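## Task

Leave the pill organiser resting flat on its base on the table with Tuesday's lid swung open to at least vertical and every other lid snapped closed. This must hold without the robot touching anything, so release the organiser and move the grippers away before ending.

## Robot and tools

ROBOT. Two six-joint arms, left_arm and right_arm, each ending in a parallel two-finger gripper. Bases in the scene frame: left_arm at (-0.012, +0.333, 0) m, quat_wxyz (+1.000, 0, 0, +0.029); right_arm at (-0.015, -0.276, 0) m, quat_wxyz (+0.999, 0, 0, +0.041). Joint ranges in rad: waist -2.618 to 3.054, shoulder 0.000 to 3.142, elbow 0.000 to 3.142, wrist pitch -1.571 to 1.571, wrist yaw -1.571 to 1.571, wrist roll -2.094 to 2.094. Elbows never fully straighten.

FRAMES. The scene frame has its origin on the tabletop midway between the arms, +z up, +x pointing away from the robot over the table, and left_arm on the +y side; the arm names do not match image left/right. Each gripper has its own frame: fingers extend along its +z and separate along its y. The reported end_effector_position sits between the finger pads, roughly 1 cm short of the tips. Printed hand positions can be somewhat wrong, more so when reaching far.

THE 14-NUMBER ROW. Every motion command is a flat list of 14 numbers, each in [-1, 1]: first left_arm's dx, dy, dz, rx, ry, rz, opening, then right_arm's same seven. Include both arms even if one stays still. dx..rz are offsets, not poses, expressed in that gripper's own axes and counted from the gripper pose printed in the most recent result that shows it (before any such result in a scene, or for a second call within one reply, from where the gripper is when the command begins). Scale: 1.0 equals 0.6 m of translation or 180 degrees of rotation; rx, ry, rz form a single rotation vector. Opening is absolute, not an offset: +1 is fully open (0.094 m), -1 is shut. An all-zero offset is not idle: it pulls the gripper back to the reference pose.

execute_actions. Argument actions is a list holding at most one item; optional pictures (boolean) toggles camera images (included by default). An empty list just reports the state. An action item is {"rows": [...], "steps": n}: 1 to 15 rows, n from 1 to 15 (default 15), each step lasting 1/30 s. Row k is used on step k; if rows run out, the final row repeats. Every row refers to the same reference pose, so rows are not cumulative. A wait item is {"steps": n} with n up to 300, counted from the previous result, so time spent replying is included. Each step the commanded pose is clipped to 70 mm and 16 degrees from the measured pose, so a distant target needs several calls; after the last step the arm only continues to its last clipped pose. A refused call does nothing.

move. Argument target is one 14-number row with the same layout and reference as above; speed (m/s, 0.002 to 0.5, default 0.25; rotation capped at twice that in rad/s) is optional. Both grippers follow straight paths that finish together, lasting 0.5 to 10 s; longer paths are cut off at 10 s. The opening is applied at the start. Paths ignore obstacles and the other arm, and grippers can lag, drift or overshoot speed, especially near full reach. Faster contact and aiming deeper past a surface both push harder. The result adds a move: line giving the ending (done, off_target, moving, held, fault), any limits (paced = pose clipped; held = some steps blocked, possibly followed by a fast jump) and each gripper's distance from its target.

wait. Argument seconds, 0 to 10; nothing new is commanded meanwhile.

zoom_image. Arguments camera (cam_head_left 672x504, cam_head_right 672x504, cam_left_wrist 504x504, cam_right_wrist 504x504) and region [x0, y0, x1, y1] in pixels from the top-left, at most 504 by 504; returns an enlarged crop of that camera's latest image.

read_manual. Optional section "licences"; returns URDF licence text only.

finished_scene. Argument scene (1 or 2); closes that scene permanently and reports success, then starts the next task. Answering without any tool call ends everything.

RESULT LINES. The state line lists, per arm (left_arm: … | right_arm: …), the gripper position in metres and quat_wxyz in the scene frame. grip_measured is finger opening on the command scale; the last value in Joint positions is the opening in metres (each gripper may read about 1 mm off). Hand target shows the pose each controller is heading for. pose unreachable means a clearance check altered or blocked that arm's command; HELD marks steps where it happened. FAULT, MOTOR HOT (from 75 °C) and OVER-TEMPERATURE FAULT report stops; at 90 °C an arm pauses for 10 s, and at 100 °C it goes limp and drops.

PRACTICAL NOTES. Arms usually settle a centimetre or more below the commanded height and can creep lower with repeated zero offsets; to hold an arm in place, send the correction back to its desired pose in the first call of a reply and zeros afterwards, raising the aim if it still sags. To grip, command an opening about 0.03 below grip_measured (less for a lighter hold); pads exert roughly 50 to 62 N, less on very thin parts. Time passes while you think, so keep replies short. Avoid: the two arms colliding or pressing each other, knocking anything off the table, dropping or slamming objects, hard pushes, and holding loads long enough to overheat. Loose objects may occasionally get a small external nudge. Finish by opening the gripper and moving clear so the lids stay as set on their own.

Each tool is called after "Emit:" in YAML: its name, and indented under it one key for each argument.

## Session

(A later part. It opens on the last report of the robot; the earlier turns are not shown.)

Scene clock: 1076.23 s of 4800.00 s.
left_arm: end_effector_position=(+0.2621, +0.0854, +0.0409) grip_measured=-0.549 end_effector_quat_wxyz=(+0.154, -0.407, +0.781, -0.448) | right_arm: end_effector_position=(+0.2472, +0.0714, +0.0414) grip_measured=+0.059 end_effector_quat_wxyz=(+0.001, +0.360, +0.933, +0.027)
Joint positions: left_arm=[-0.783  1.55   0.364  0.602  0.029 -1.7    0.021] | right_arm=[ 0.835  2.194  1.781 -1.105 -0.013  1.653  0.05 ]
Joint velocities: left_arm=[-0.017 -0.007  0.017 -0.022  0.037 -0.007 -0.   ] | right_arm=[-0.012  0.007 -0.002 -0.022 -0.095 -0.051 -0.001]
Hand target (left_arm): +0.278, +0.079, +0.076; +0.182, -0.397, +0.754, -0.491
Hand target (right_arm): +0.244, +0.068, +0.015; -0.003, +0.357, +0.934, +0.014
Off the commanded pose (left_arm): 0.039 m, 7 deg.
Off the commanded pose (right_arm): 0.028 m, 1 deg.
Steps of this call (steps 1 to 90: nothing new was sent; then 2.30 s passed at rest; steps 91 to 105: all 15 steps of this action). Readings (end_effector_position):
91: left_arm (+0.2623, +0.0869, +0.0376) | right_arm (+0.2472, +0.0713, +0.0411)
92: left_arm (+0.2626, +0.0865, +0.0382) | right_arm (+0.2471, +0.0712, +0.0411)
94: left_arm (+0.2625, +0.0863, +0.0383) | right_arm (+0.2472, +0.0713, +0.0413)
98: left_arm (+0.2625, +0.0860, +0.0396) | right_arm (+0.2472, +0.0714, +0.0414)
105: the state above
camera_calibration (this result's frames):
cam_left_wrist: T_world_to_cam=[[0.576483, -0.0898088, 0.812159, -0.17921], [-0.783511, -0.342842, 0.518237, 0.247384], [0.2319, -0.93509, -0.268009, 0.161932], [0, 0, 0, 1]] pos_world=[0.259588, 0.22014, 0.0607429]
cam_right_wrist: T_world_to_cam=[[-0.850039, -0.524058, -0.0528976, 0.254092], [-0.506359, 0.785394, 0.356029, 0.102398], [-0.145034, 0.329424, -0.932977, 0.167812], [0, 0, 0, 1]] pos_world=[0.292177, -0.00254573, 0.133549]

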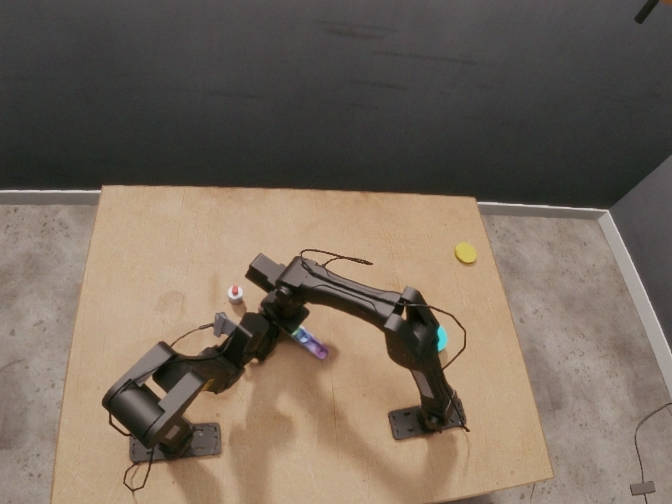

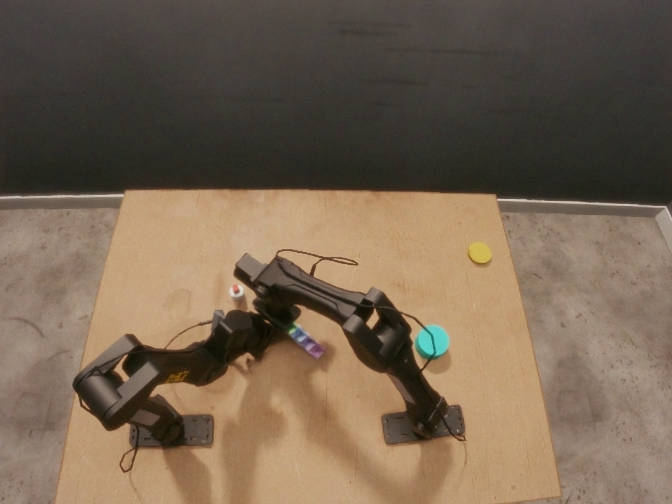

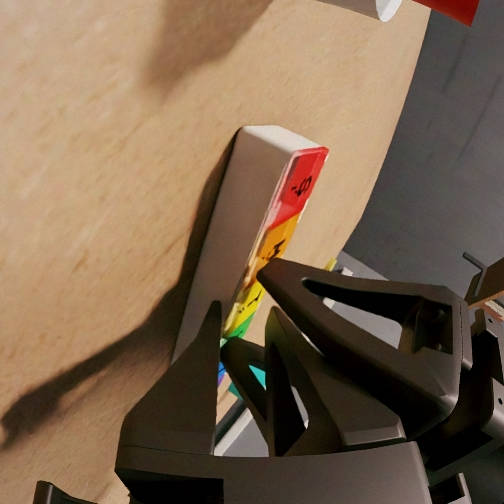

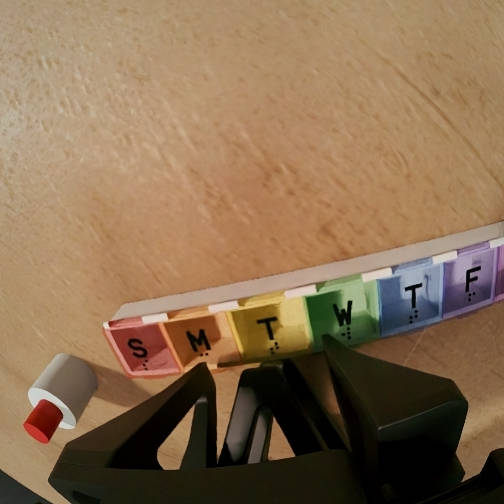

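Emit:
execute_actions:
  actions:
    - {"rows":[[0,-0.08,-0.015,0.05,0,0,-0.55, 0,-0.008,0.05,0.008,0,0,0.06],[0,-0.09,-0.02,0.05,0,0,-0.55, 0,-0.008,0.05,0.008,0,0,0.06],[0,-0.10,-0.025,0.06,0,0,-0.55, 0,-0.008,0.05,0.008,0,0,0.06]],"steps":15}

Emit:
zoom_image:
  camera: "cam_right_wrist"
  region: [160,290,380,420]

Emit:
zoom_image:
  camera: "cam_left_wrist"
  region: [190,240,330,380]

Scene clock: 1080.50 s of 4800.00 s.
left_arm: end_effector_position=(+0.2630, +0.0847, +0.0547) grip_measured=-0.549 end_effector_quat_wxyz=(+0.158, -0.403, +0.774, -0.461) | right_arm: end_effector_position=(+0.2511, +0.0720, +0.0415) grip_measured=+0.059 end_effector_quat_wxyz=(+0.003, +0.365, +0.931, +0.033)
Joint positions: left_arm=[-0.781  1.5    0.364  0.584  0.033 -1.7    0.021] | right_arm=[ 0.829  2.194  1.781 -1.093 -0.014  1.657  0.05 ]
Joint velocities: left_arm=[-0.012  0.002 -0.022 -0.007 -0.066  0.037 -0.   ] | right_arm=[-0.002 -0.012 -0.027  0.051 -0.095 -0.022 -0.002]
Hand target (left_arm): +0.281, +0.078, +0.099; +0.191, -0.390, +0.736, -0.519
Hand target (right_arm): +0.244, +0.068, +0.013; -0.003, +0.360, +0.933, +0.014
Off the commanded pose (left_arm): 0.049 m, 9 deg.
Off the commanded pose (right_arm): 0.031 m, 2 deg.
Steps of this call (steps 1 to 90: nothing new was sent; then 0.77 s passed at rest; steps 91 to 105: all 15 steps of this action). Readings (end_effector_position):
91: left_arm (+0.2622, +0.0853, +0.0413) | right_arm (+0.2472, +0.0714, +0.0414)
92: left_arm (+0.2621, +0.0850, +0.0429) | right_arm (+0.2473, +0.0714, +0.0414)
94: left_arm (+0.2624, +0.0840, +0.0499) | right_arm (+0.2491, +0.0721, +0.0414)
98: left_arm (+0.2631, +0.0846, +0.0546) | right_arm (+0.2511, +0.0720, +0.0415)
105: the state above
camera_calibration (this result's frames):
cam_left_wrist: T_world_to_cam=[[0.557365, -0.0720068, 0.827139, -0.188364], [-0.795907, -0.329969, 0.507594, 0.243384], [0.23638, -0.941241, -0.241224, 0.162619], [0, 0, 0, 1]] pos_world=[0.260258, 0.21981, 0.0714908]
cam_right_wrist: T_world_to_cam=[[-0.855003, -0.514762, -0.0631686, 0.258729], [-0.500518, 0.787108, 0.360476, 0.102048], [-0.135839, 0.339825, -0.930627, 0.165171], [0, 0, 0, 1]] pos_world=[0.294727, -0.00326801, 0.13327]

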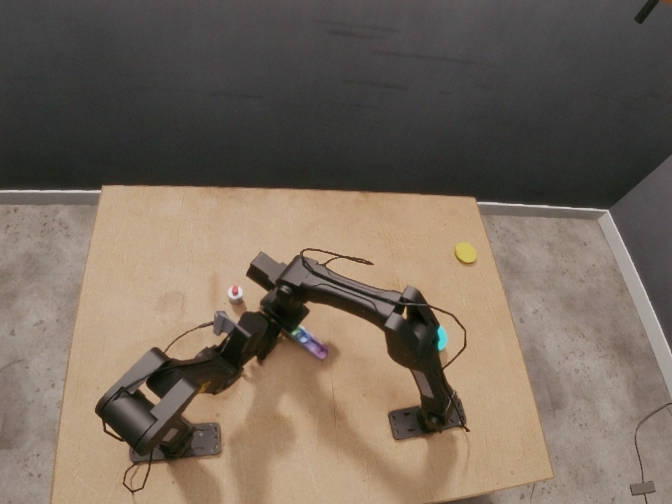

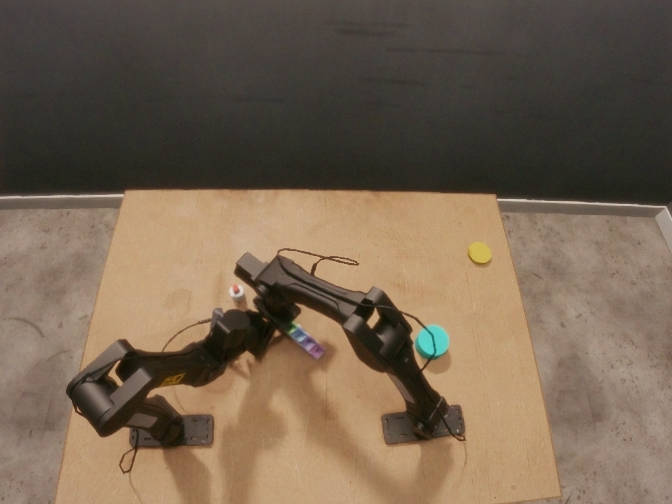

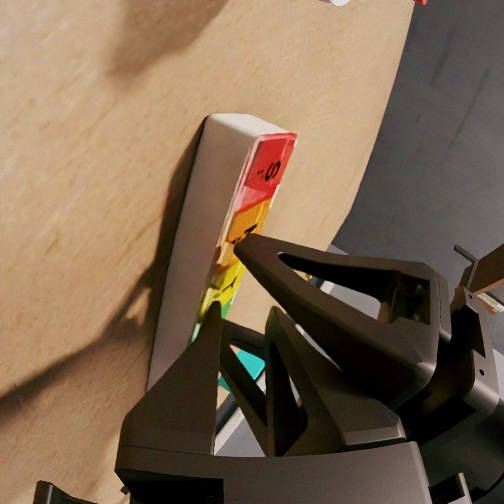

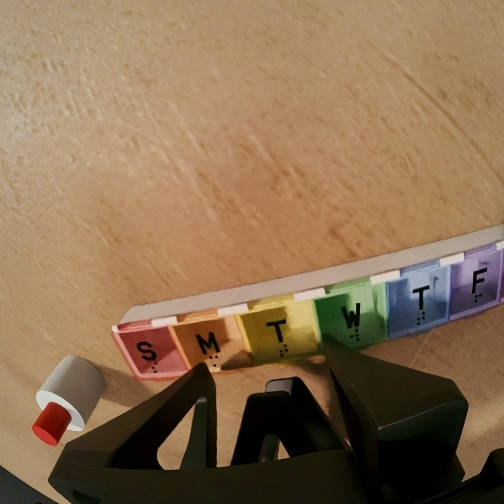

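Region (160, 290, 380, 420) of cam_right_wrist's 504x504 image, scaled by 2.291, with more detail than that image has; it fills the top 298 rows of this view, and the rest is white.

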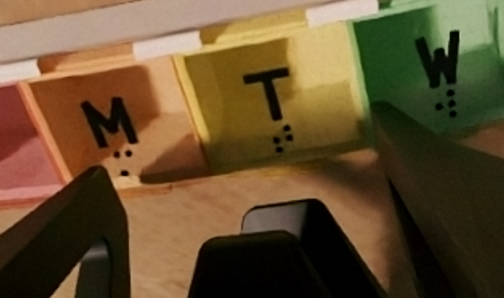

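Region (190, 240, 330, 380) of cam_left_wrist's 504x504 image, scaled by 3.600, with more detail than that image has.

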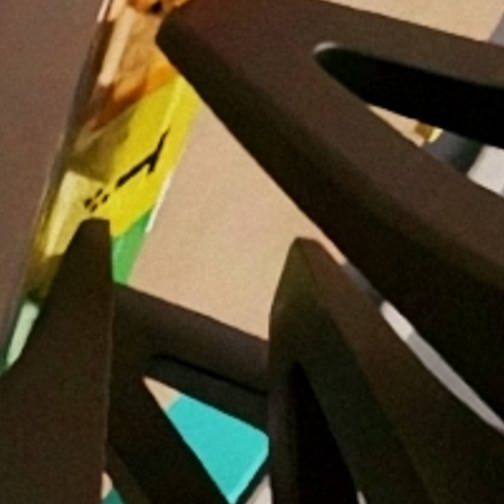

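Emit:
execute_actions:
  actions:
    - {"rows":[[0,0.0,-0.02,0,0,0,-0.55, 0,0,0,0,0,0,0.06]],"steps":10}

Emit:
zoom_image:
  camera: "cam_left_wrist"
  region: [130,150,380,400]

Emit:
zoom_image:
  camera: "cam_right_wrist"
  region: [80,270,400,450]

Scene clock: 1085.53 s of 4800.00 s.
left_arm: end_effector_position=(+0.2579, +0.0890, +0.0567) grip_measured=-0.549 end_effector_quat_wxyz=(+0.156, -0.405, +0.776, -0.458) | right_arm: end_effector_position=(+0.2514, +0.0720, +0.0426) grip_measured=+0.059 end_effector_quat_wxyz=(+0.003, +0.365, +0.930, +0.034)
Joint positions: left_arm=[-0.781  1.456  0.352  0.542  0.034 -1.703  0.021] | right_arm=[ 0.828  2.191  1.781 -1.093 -0.014  1.657  0.05 ]
Joint velocities: left_arm=[ 0.007  0.012  0.007 -0.051  0.066 -0.081  0.   ] | right_arm=[ 0.002  0.012 -0.027  0.007 -0.007  0.022  0.   ]
Hand target (left_arm): +0.256, +0.091, +0.061; +0.158, -0.403, +0.774, -0.462
Hand target (right_arm): +0.251, +0.072, +0.041; +0.003, +0.365, +0.931, +0.032
Off the commanded pose (left_arm): 0.006 m, 1 deg.
Off the commanded pose (right_arm): 0.001 m, 0 deg.
Steps of this call (steps 1 to 90: nothing new was sent; then 1.70 s passed at rest; steps 91 to 100: all 10 steps of this action). Readings (end_effector_position):
91: left_arm (+0.2618, +0.0857, +0.0534) | right_arm (+0.2514, +0.0720, +0.0426)
92: left_arm (+0.2606, +0.0866, +0.0539) | right_arm (+0.2514, +0.0720, +0.0426)
94: left_arm (+0.2589, +0.0881, +0.0558) | right_arm (+0.2514, +0.0720, +0.0426)
98: left_arm (+0.2583, +0.0886, +0.0574) | right_arm (+0.2514, +0.0720, +0.0426)
100: the state above
camera_calibration (this result's frames):
cam_left_wrist: T_world_to_cam=[[0.565265, -0.075075, 0.821486, -0.188333], [-0.790738, -0.332971, 0.513677, 0.23835], [0.234966, -0.939944, -0.247581, 0.168921], [0, 0, 0, 1]] pos_world=[0.25524, 0.224001, 0.074099]
cam_right_wrist: T_world_to_cam=[[-0.855094, -0.5143, -0.0656551, 0.259147], [-0.500809, 0.786538, 0.361313, 0.101806], [-0.134183, 0.341837, -0.93013, 0.165643], [0, 0, 0, 1]] pos_world=[0.294807, -0.00341785, 0.1343]

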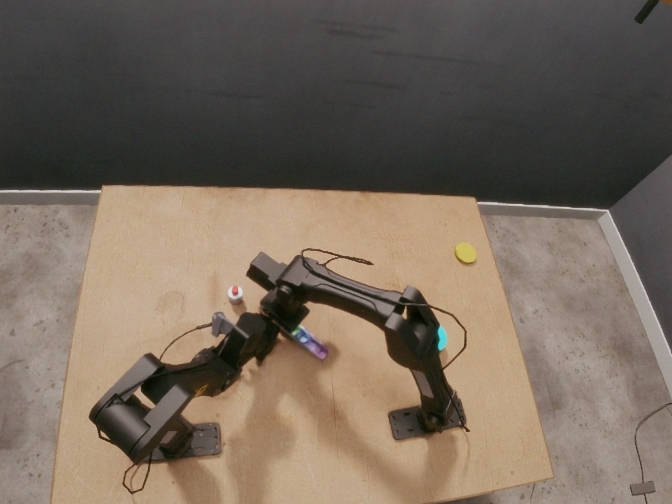

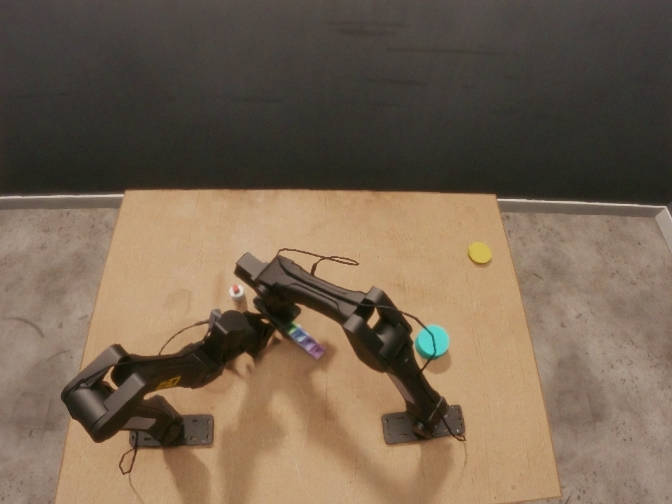

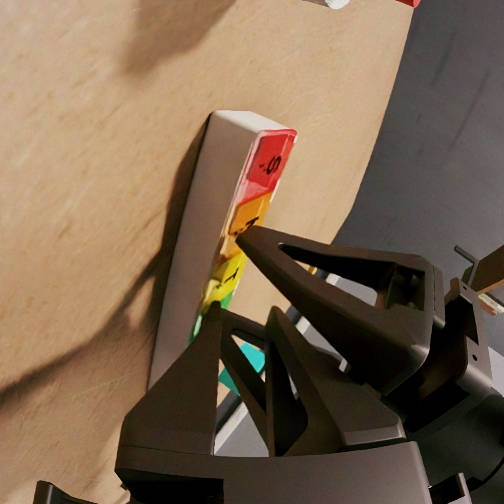

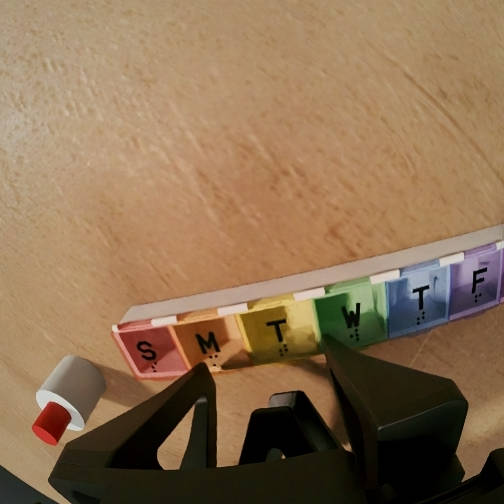

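Region (130, 150, 380, 400) of cam_left_wrist's 504x504 image, scaled by 2.016, with more detail than that image has.

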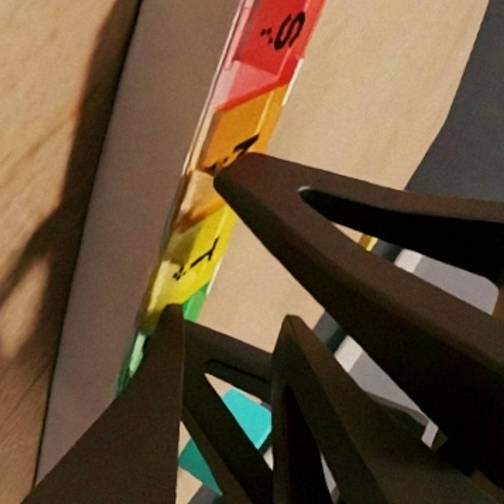

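Region (80, 270, 400, 450) of cam_right_wrist's 504x504 image, scaled by 1.575, with more detail than that image has; it fills the top 284 rows of this view, and the rest is white.

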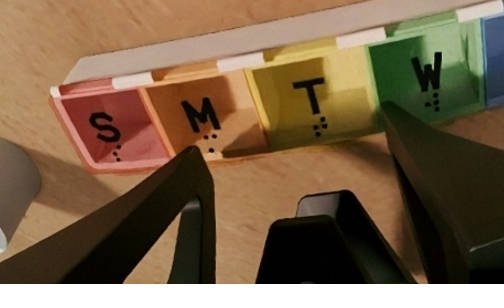

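Emit:
move:
  target: [0,0.02,-0.045,0.05,0,0,-0.35, -0.008,-0.014,-0.015,0.018,0,0,0.06]
  speed: 0.04

Emit:
zoom_image:
  camera: "cam_right_wrist"
  region: [80,270,400,450]

Scene clock: 1126.30 s of 4800.00 s.
left_arm: end_effector_position=(+0.2371, +0.1079, +0.0544) grip_measured=-0.352 end_effector_quat_wxyz=(+0.179, -0.397, +0.744, -0.507) | right_arm: end_effector_position=(+0.2441, +0.0610, +0.0418) grip_measured=+0.059 end_effector_quat_wxyz=(-0.007, +0.363, +0.932, +0.004)
Joint positions: left_arm=[-0.796  1.456  0.144  0.876  0.004 -1.721  0.03 ] | right_arm=[ 0.825  2.203  1.797 -1.163 -0.016  1.649  0.05 ]
Joint velocities: left_arm=[-0.002 -0.017 -0.027  0.051  0.051  0.022  0.   ] | right_arm=[-0.017 -0.012  0.007 -0.007  0.022 -0.066 -0.   ]
Hand target (left_arm): +0.235, +0.108, +0.061; +0.186, -0.391, +0.738, -0.517
Hand target (right_arm): +0.249, +0.062, +0.051; -0.007, +0.364, +0.931, +0.008
Off the commanded pose (left_arm): 0.007 m, 2 deg.
Off the commanded pose (right_arm): 0.010 m, 0 deg.
After step 90, 35.23 s passed at rest.
move: done
camera_calibration (this result's frames):
cam_left_wrist: T_world_to_cam=[[0.487507, 0.00771509, 0.873085, -0.166495], [-0.829544, -0.307863, 0.465916, 0.238422], [0.272385, -0.9514, -0.143685, 0.177722], [0, 0, 0, 1]] pos_world=[0.23054, 0.243771, 0.059816]
cam_right_wrist: T_world_to_cam=[[-0.854136, -0.520019, -0.00555197, 0.244775], [-0.490165, 0.801441, 0.342681, 0.104433], [-0.173751, 0.295418, -0.939436, 0.180565], [0, 0, 0, 1]] pos_world=[0.291634, -0.0097515, 0.1352]

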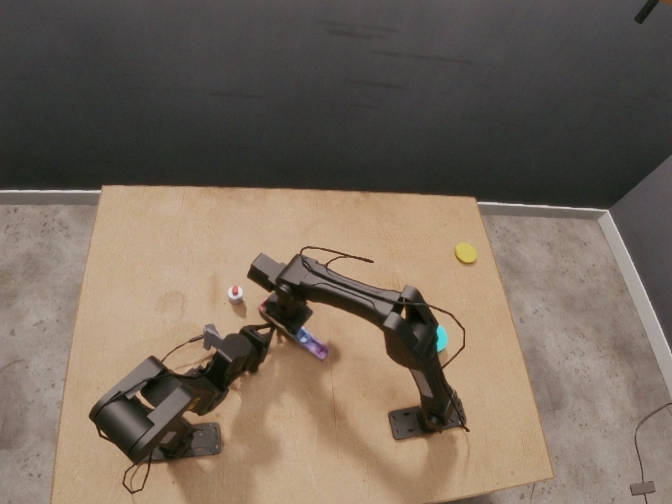

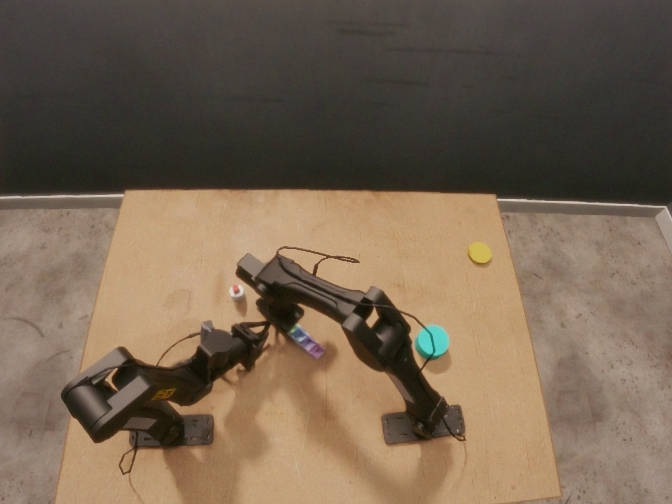

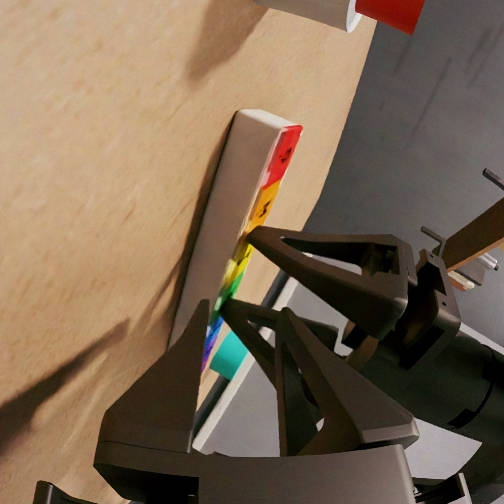

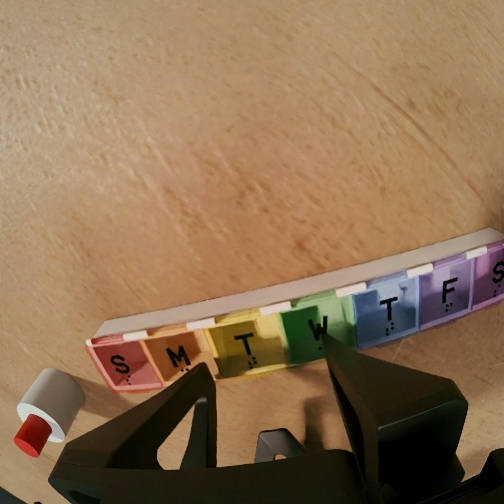

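Region (80, 270, 400, 450) of cam_right_wrist's 504x504 image, scaled by 1.575, with more detail than that image has; it fills the top 284 rows of this view, and the rest is white.

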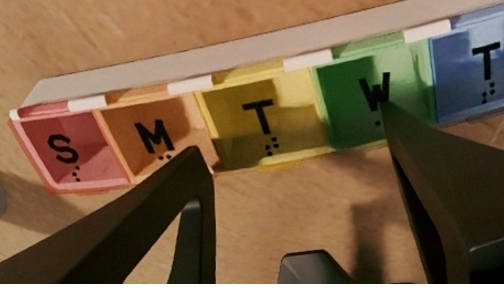

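Emit:
move:
  target: [0,0,0,0,0,0,-0.35, 0.008,0.0,0.05,0,0,0,0.06]
  speed: 0.03

Emit:
zoom_image:
  camera: "cam_right_wrist"
  region: [80,270,400,450]

Scene clock: 1131.57 s of 4800.00 s.
left_arm: end_effector_position=(+0.2372, +0.1078, +0.0547) grip_measured=-0.352 end_effector_quat_wxyz=(+0.178, -0.399, +0.742, -0.508) | right_arm: end_effector_position=(+0.2452, +0.0624, +0.0404) grip_measured=+0.059 end_effector_quat_wxyz=(-0.005, +0.366, +0.931, +0.012)
Joint positions: left_arm=[-0.796  1.456  0.144  0.878  0.003 -1.726  0.03 ] | right_arm=[ 0.825  2.194  1.777 -1.135 -0.016  1.655  0.05 ]
Joint velocities: left_arm=[ 0.002 -0.002  0.002 -0.11   0.022 -0.022 -0.   ] | right_arm=[ 0.007 -0.002  0.012 -0.007 -0.051 -0.051 -0.   ]
Hand target (left_arm): +0.237, +0.108, +0.054; +0.179, -0.397, +0.744, -0.507
Hand target (right_arm): +0.240, +0.064, +0.013; -0.007, +0.363, +0.932, +0.003
Off the commanded pose (left_arm): 0.000 m, 0 deg.
Off the commanded pose (right_arm): 0.029 m, 1 deg.
After step 90, 1.03 s passed at rest.
move: off_target (right_arm)
camera_calibration (this result's frames):
cam_left_wrist: T_world_to_cam=[[0.489051, 0.012591, 0.872164, -0.167716], [-0.827954, -0.307908, 0.468706, 0.237855], [0.274448, -0.951333, -0.140158, 0.176983], [0, 0, 0, 1]] pos_world=[0.230382, 0.243718, 0.0595977]
cam_right_wrist: T_world_to_cam=[[-0.857157, -0.514622, -0.0211319, 0.247491], [-0.488817, 0.799877, 0.348217, 0.103878], [-0.162297, 0.308807, -0.937176, 0.175249], [0, 0, 0, 1]] pos_world=[0.291358, -0.00984287, 0.133297]

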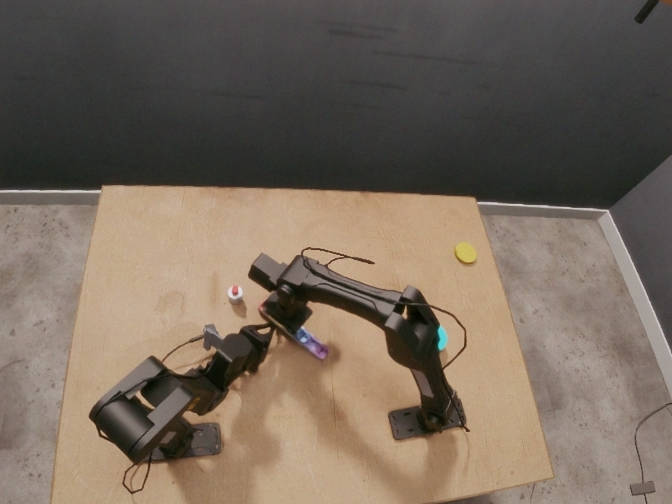

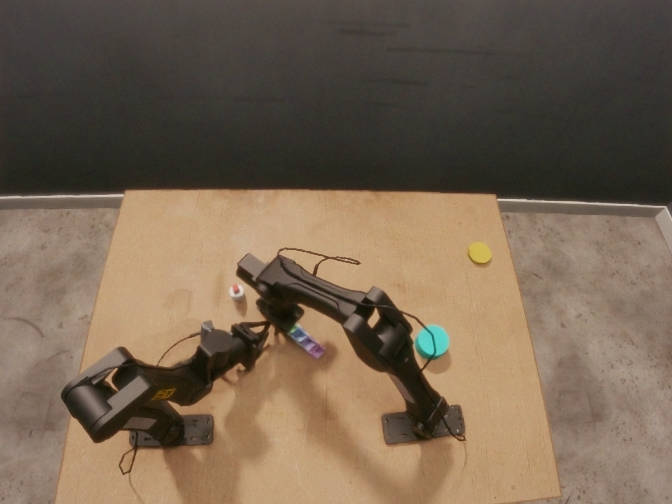

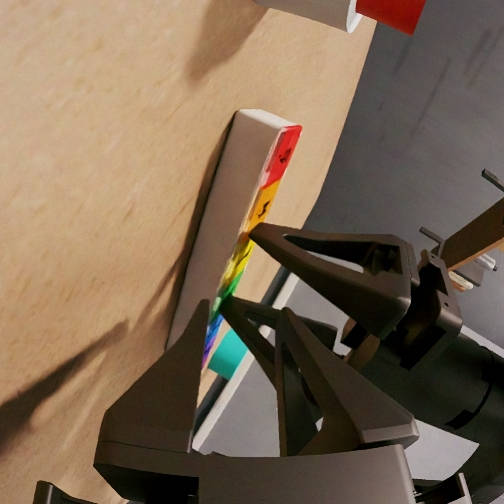

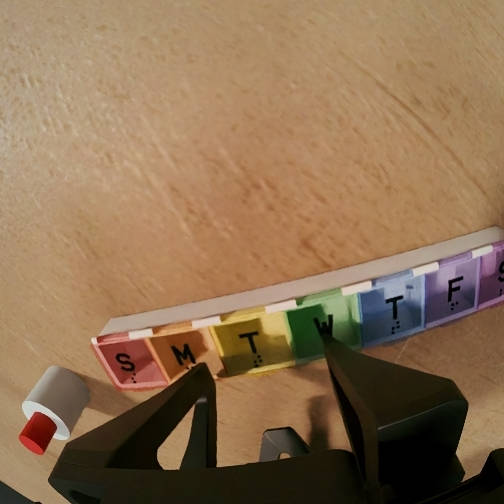

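Region (80, 270, 400, 450) of cam_right_wrist's 504x504 image, scaled by 1.575, with more detail than that image has; it fills the top 284 rows of this view, and the rest is white.

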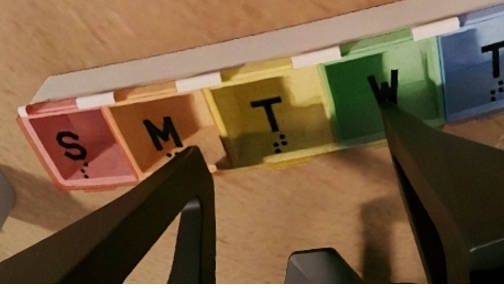

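Emit:
move:
  target: [-0.004,-0.012,0.05,0,0,0,-0.35, 0.012,0,0.05,0.005,0,0,0.06]
  speed: 0.03

Emit:
zoom_image:
  camera: "cam_right_wrist"
  region: [80,270,400,450]

Emit:
zoom_image:
  camera: "cam_left_wrist"
  region: [150,200,350,400]

Scene clock: 1139.37 s of 4800.00 s.
left_arm: end_effector_position=(+0.2509, +0.0958, +0.0386) grip_measured=-0.352 end_effector_quat_wxyz=(+0.168, -0.404, +0.750, -0.495) | right_arm: end_effector_position=(+0.2455, +0.0626, +0.0412) grip_measured=+0.059 end_effector_quat_wxyz=(-0.004, +0.370, +0.929, +0.013)
Joint positions: left_arm=[-0.788  1.615  0.215  0.93   0.018 -1.729  0.03 ] | right_arm=[ 0.825  2.191  1.777 -1.133 -0.015  1.664  0.05 ]
Joint velocities: left_arm=[-0.002  0.002  0.012 -0.022  0.051 -0.022 -0.001] | right_arm=[-0.007  0.002 -0.012  0.037  0.022  0.051  0.   ]
Hand target (left_arm): +0.262, +0.091, +0.048; +0.178, -0.399, +0.742, -0.508
Hand target (right_arm): +0.239, +0.067, +0.012; -0.008, +0.366, +0.931, +0.003
Off the commanded pose (left_arm): 0.016 m, 2 deg.
Off the commanded pose (right_arm): 0.032 m, 1 deg.
After step 90, 3.47 s passed at rest.
move: off_target (left_arm, right_arm)
camera_calibration (this result's frames):
cam_left_wrist: T_world_to_cam=[[0.51692, -0.00427477, 0.856023, -0.164879], [-0.813705, -0.313013, 0.489802, 0.249113], [0.265853, -0.949739, -0.165281, 0.162507], [0, 0, 0, 1]] pos_world=[0.244731, 0.23161, 0.0459834]
cam_right_wrist: T_world_to_cam=[[-0.861791, -0.5067, -0.0239111, 0.248617], [-0.48215, 0.803566, 0.349017, 0.101629], [-0.157633, 0.312308, -0.936811, 0.174628], [0, 0, 0, 1]] pos_world=[0.290784, -0.0102291, 0.134068]

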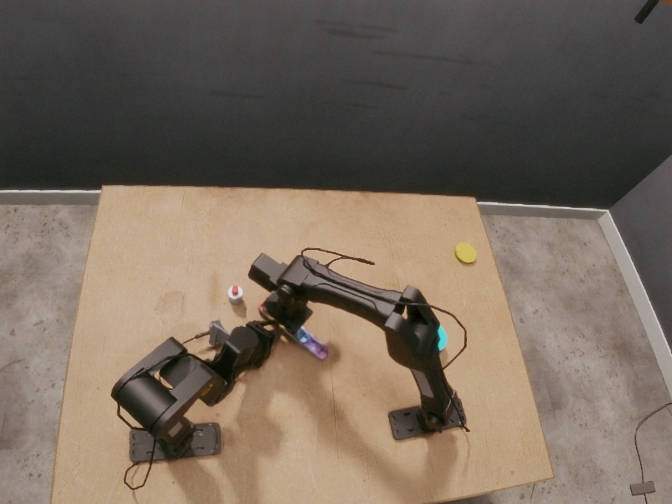

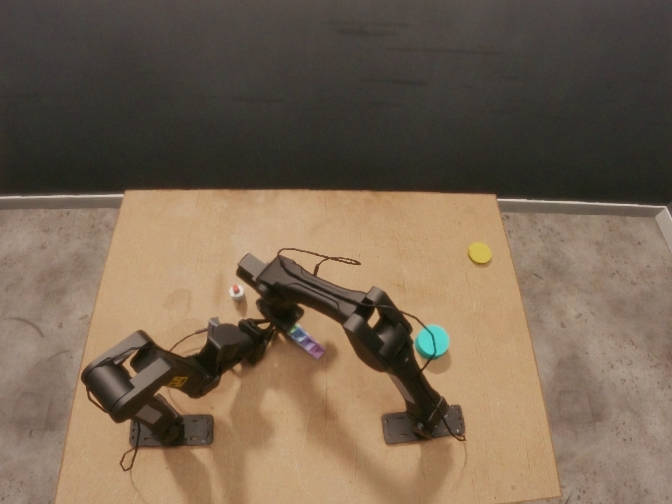

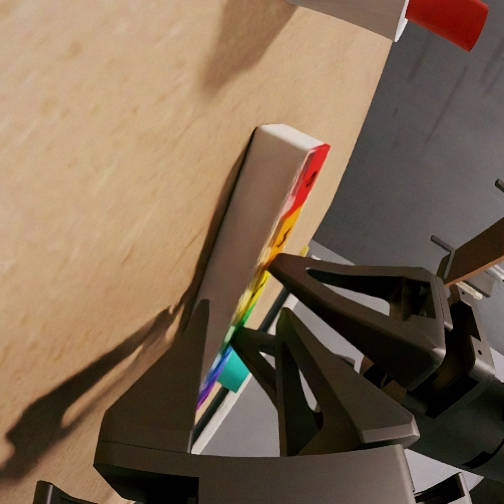

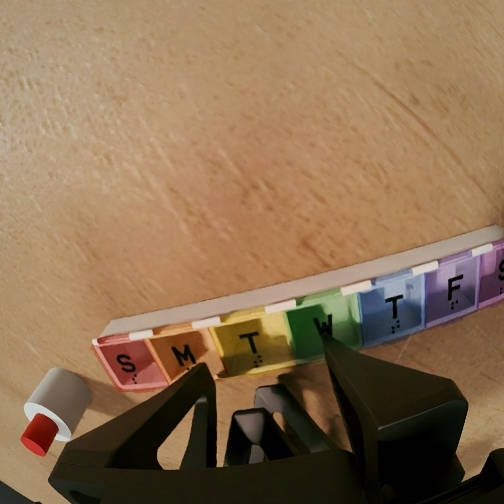

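Region (80, 270, 400, 450) of cam_right_wrist's 504x504 image, scaled by 1.575, with more detail than that image has; it fills the top 284 rows of this view, and the rest is white.

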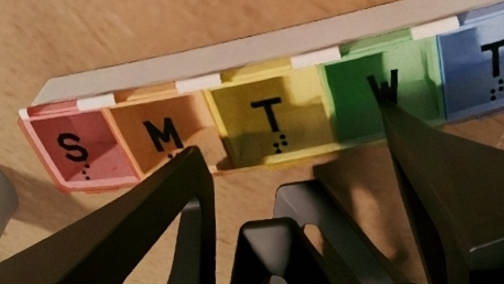

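Region (150, 200, 350, 400) of cam_left_wrist's 504x504 image, scaled by 2.520, with more detail than that image has.

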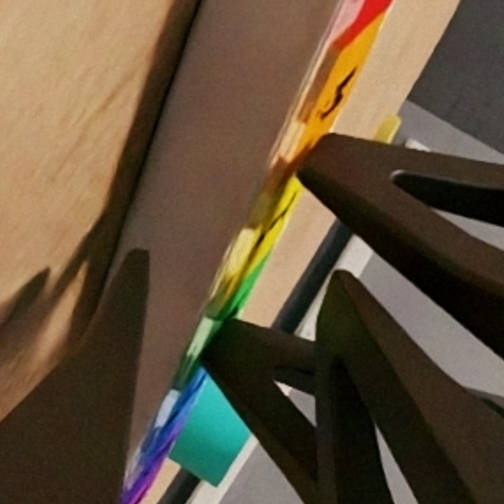

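Emit:
move:
  target: [-0.008,-0.045,0.02,0,0,0,-0.35, 0.004,0,0.05,0.005,0,-0.004,0.06]
  speed: 0.02

Emit:
zoom_image:
  camera: "cam_right_wrist"
  region: [80,270,400,450]

Emit:
zoom_image:
  camera: "cam_left_wrist"
  region: [150,200,350,400]

Scene clock: 1145.73 s of 4800.00 s.
left_arm: end_effector_position=(+0.2582, +0.0930, +0.0303) grip_measured=-0.352 end_effector_quat_wxyz=(+0.148, -0.414, +0.767, -0.468) | right_arm: end_effector_position=(+0.2456, +0.0626, +0.0411) grip_measured=+0.059 end_effector_quat_wxyz=(-0.004, +0.369, +0.929, +0.013)
Joint positions: left_arm=[-0.76   1.615  0.288  0.782  0.058 -1.724  0.03 ] | right_arm=[ 0.825  2.192  1.777 -1.133 -0.015  1.663  0.05 ]
Joint velocities: left_arm=[ 0.007 -0.017 -0.002 -0.022  0.007  0.051  0.001] | right_arm=[ 0.012 -0.007 -0.007 -0.051  0.007  0.051 -0.   ]
Hand target (left_arm): +0.273, +0.088, +0.056; +0.169, -0.404, +0.750, -0.495
Hand target (right_arm): +0.243, +0.064, +0.013; -0.007, +0.364, +0.931, +0.005
Off the commanded pose (left_arm): 0.031 m, 4 deg.
Off the commanded pose (right_arm): 0.030 m, 1 deg.
After step 90, 1.63 s passed at rest.
move: off_target (left_arm, right_arm)
camera_calibration (this result's frames):
cam_left_wrist: T_world_to_cam=[[0.572323, -0.0412608, 0.818989, -0.171417], [-0.78289, -0.32465, 0.530741, 0.250178], [0.243986, -0.944934, -0.218108, 0.163348], [0, 0, 0, 1]] pos_world=[0.254113, 0.228501, 0.0432361]
cam_right_wrist: T_world_to_cam=[[-0.861013, -0.508012, -0.0240846, 0.248598], [-0.483487, 0.802917, 0.34866, 0.102104], [-0.157786, 0.311846, -0.93694, 0.174567], [0, 0, 0, 1]] pos_world=[0.290956, -0.0101288, 0.133947]

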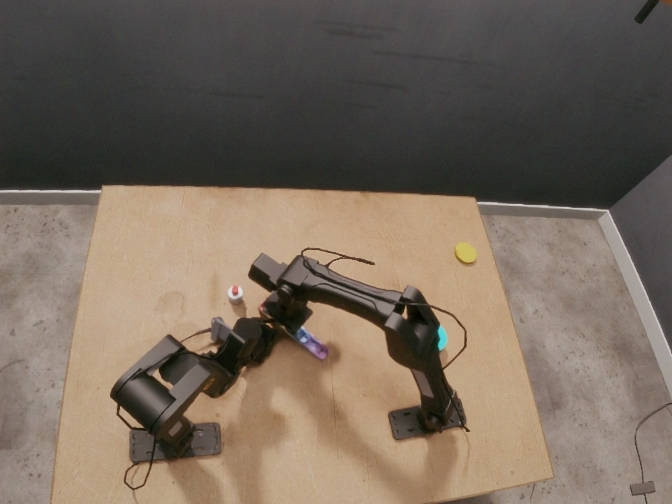

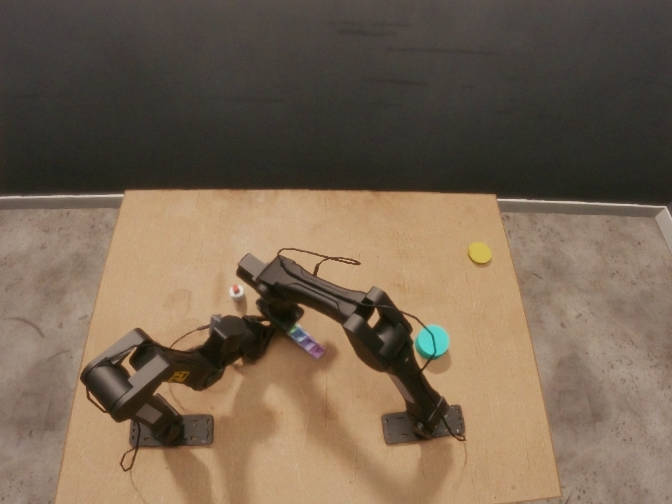

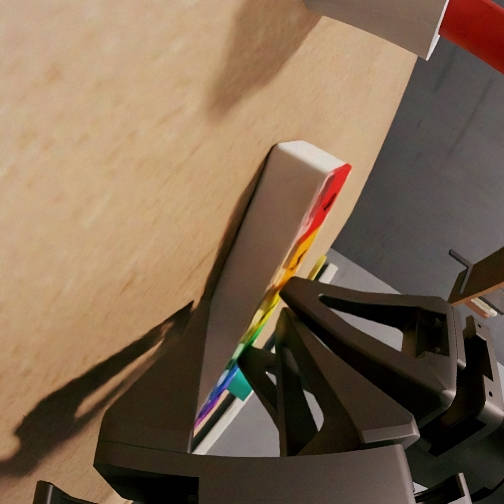

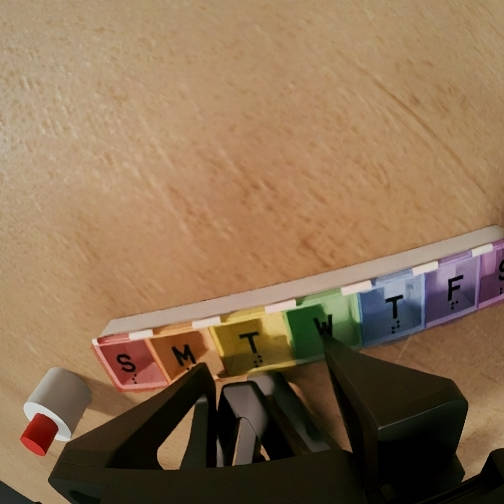

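Region (80, 270, 400, 450) of cam_right_wrist's 504x504 image, scaled by 1.575, with more detail than that image has; it fills the top 284 rows of this view, and the rest is white.

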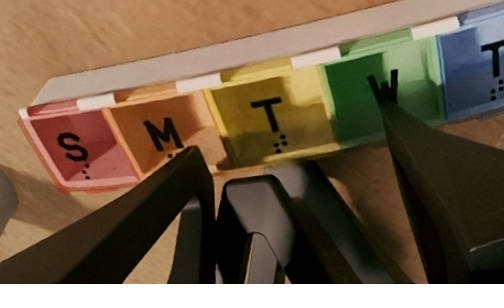

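Region (150, 200, 350, 400) of cam_left_wrist's 504x504 image, scaled by 2.520, with more detail than that image has.

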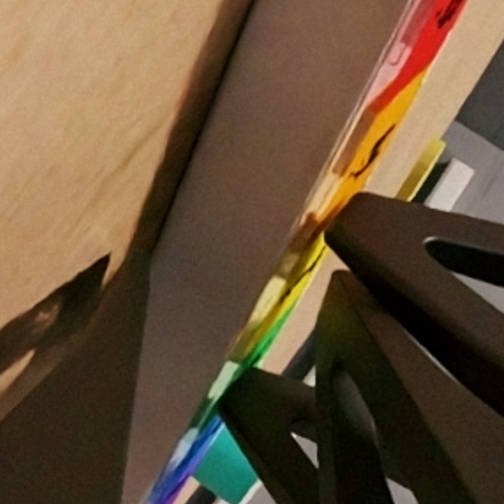

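Emit:
execute_actions:
  actions:
    - {"rows":[[0,-0.03,0.002,0.023,0,0,-0.35, 0.002,0,0.05,0.005,0,-0.002,0.06]],"steps":15}

Emit:
zoom_image:
  camera: "cam_right_wrist"
  region: [80,270,400,450]

Emit:
zoom_image:
  camera: "cam_left_wrist"
  region: [150,200,350,400]

Scene clock: 1165.40 s of 4800.00 s.
left_arm: end_effector_position=(+0.2597, +0.0915, +0.0336) grip_measured=-0.352 end_effector_quat_wxyz=(+0.148, -0.415, +0.762, -0.475) | right_arm: end_effector_position=(+0.2466, +0.0639, +0.0411) grip_measured=+0.059 end_effector_quat_wxyz=(-0.003, +0.369, +0.929, +0.016)
Joint positions: left_arm=[-0.76   1.615  0.289  0.796  0.059 -1.732  0.03 ] | right_arm=[ 0.825  2.192  1.777 -1.127 -0.015  1.663  0.05 ]
Joint velocities: left_arm=[-0.007 -0.017 -0.017 -0.051 -0.007 -0.007  0.   ] | right_arm=[ 0.012  0.012  0.002 -0.007 -0.022 -0.007 -0.001]
Hand target (left_arm): +0.267, +0.088, +0.045; +0.163, -0.408, +0.750, -0.495
Hand target (right_arm): +0.244, +0.063, +0.013; -0.007, +0.366, +0.930, +0.005
Off the commanded pose (left_arm): 0.014 m, 3 deg.
Off the commanded pose (right_arm): 0.030 m, 1 deg.
Steps of this call (steps 1 to 90: nothing new was sent; then 16.17 s passed at rest; steps 91 to 105: all 15 steps of this action). Readings (end_effector_position):
91: left_arm (+0.2586, +0.0925, +0.0311) | right_arm (+0.2456, +0.0626, +0.0411)
92: left_arm (+0.2589, +0.0922, +0.0318) | right_arm (+0.2459, +0.0630, +0.0411)
94: left_arm (+0.2596, +0.0916, +0.0334) | right_arm (+0.2465, +0.0638, +0.0411)
98: left_arm (+0.2597, +0.0915, +0.0336) | right_arm (+0.2466, +0.0639, +0.0411)
105: the state above
camera_calibration (this result's frames):
cam_left_wrist: T_world_to_cam=[[0.567343, -0.0271743, 0.823033, -0.175108], [-0.785176, -0.319131, 0.53071, 0.249178], [0.248234, -0.947321, -0.202393, 0.160898], [0, 0, 0, 1]] pos_world=[0.255055, 0.227184, 0.044443]
cam_right_wrist: T_world_to_cam=[[-0.860905, -0.507874, -0.0301217, 0.250312], [-0.484886, 0.801132, 0.350817, 0.101923], [-0.154039, 0.316625, -0.93596, 0.173097], [0, 0, 0, 1]] pos_world=[0.291579, -0.00933392, 0.133796]

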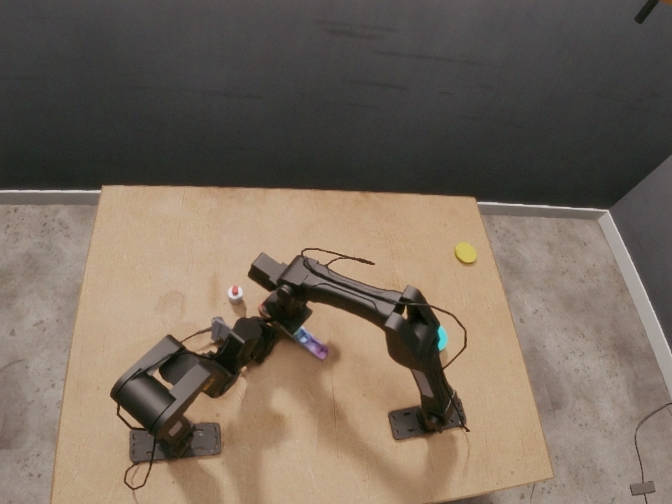

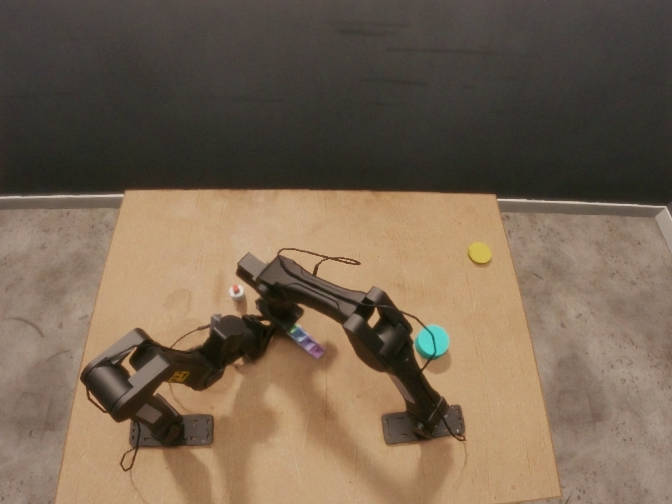

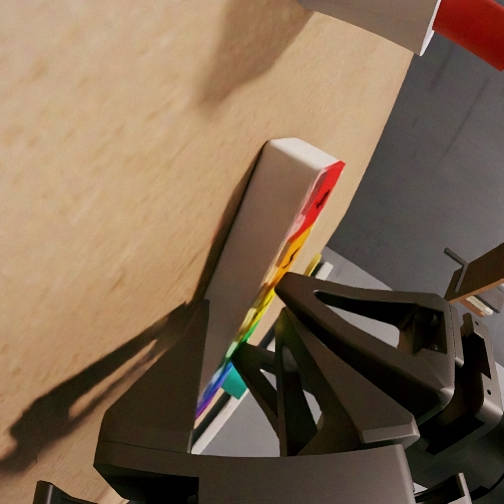

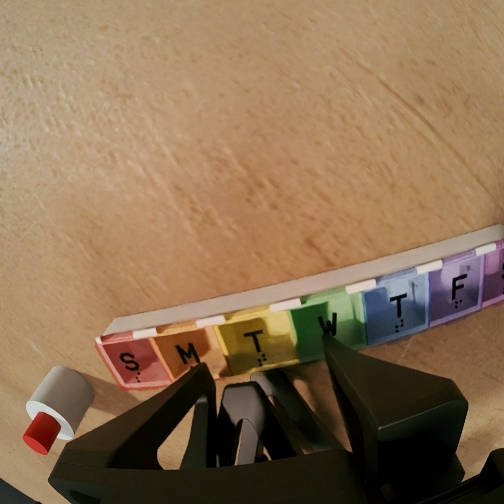

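Region (80, 270, 400, 450) of cam_right_wrist's 504x504 image, scaled by 1.575, with more detail than that image has; it fills the top 284 rows of this view, and the rest is white.

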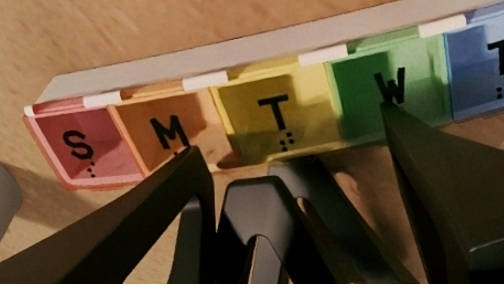

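Region (150, 200, 350, 400) of cam_left_wrist's 504x504 image, scaled by 2.520, with more detail than that image has.

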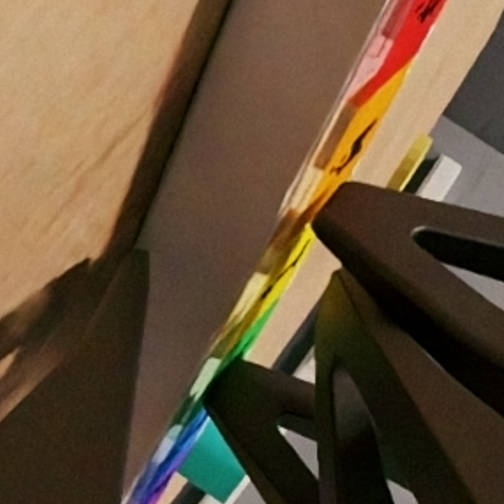

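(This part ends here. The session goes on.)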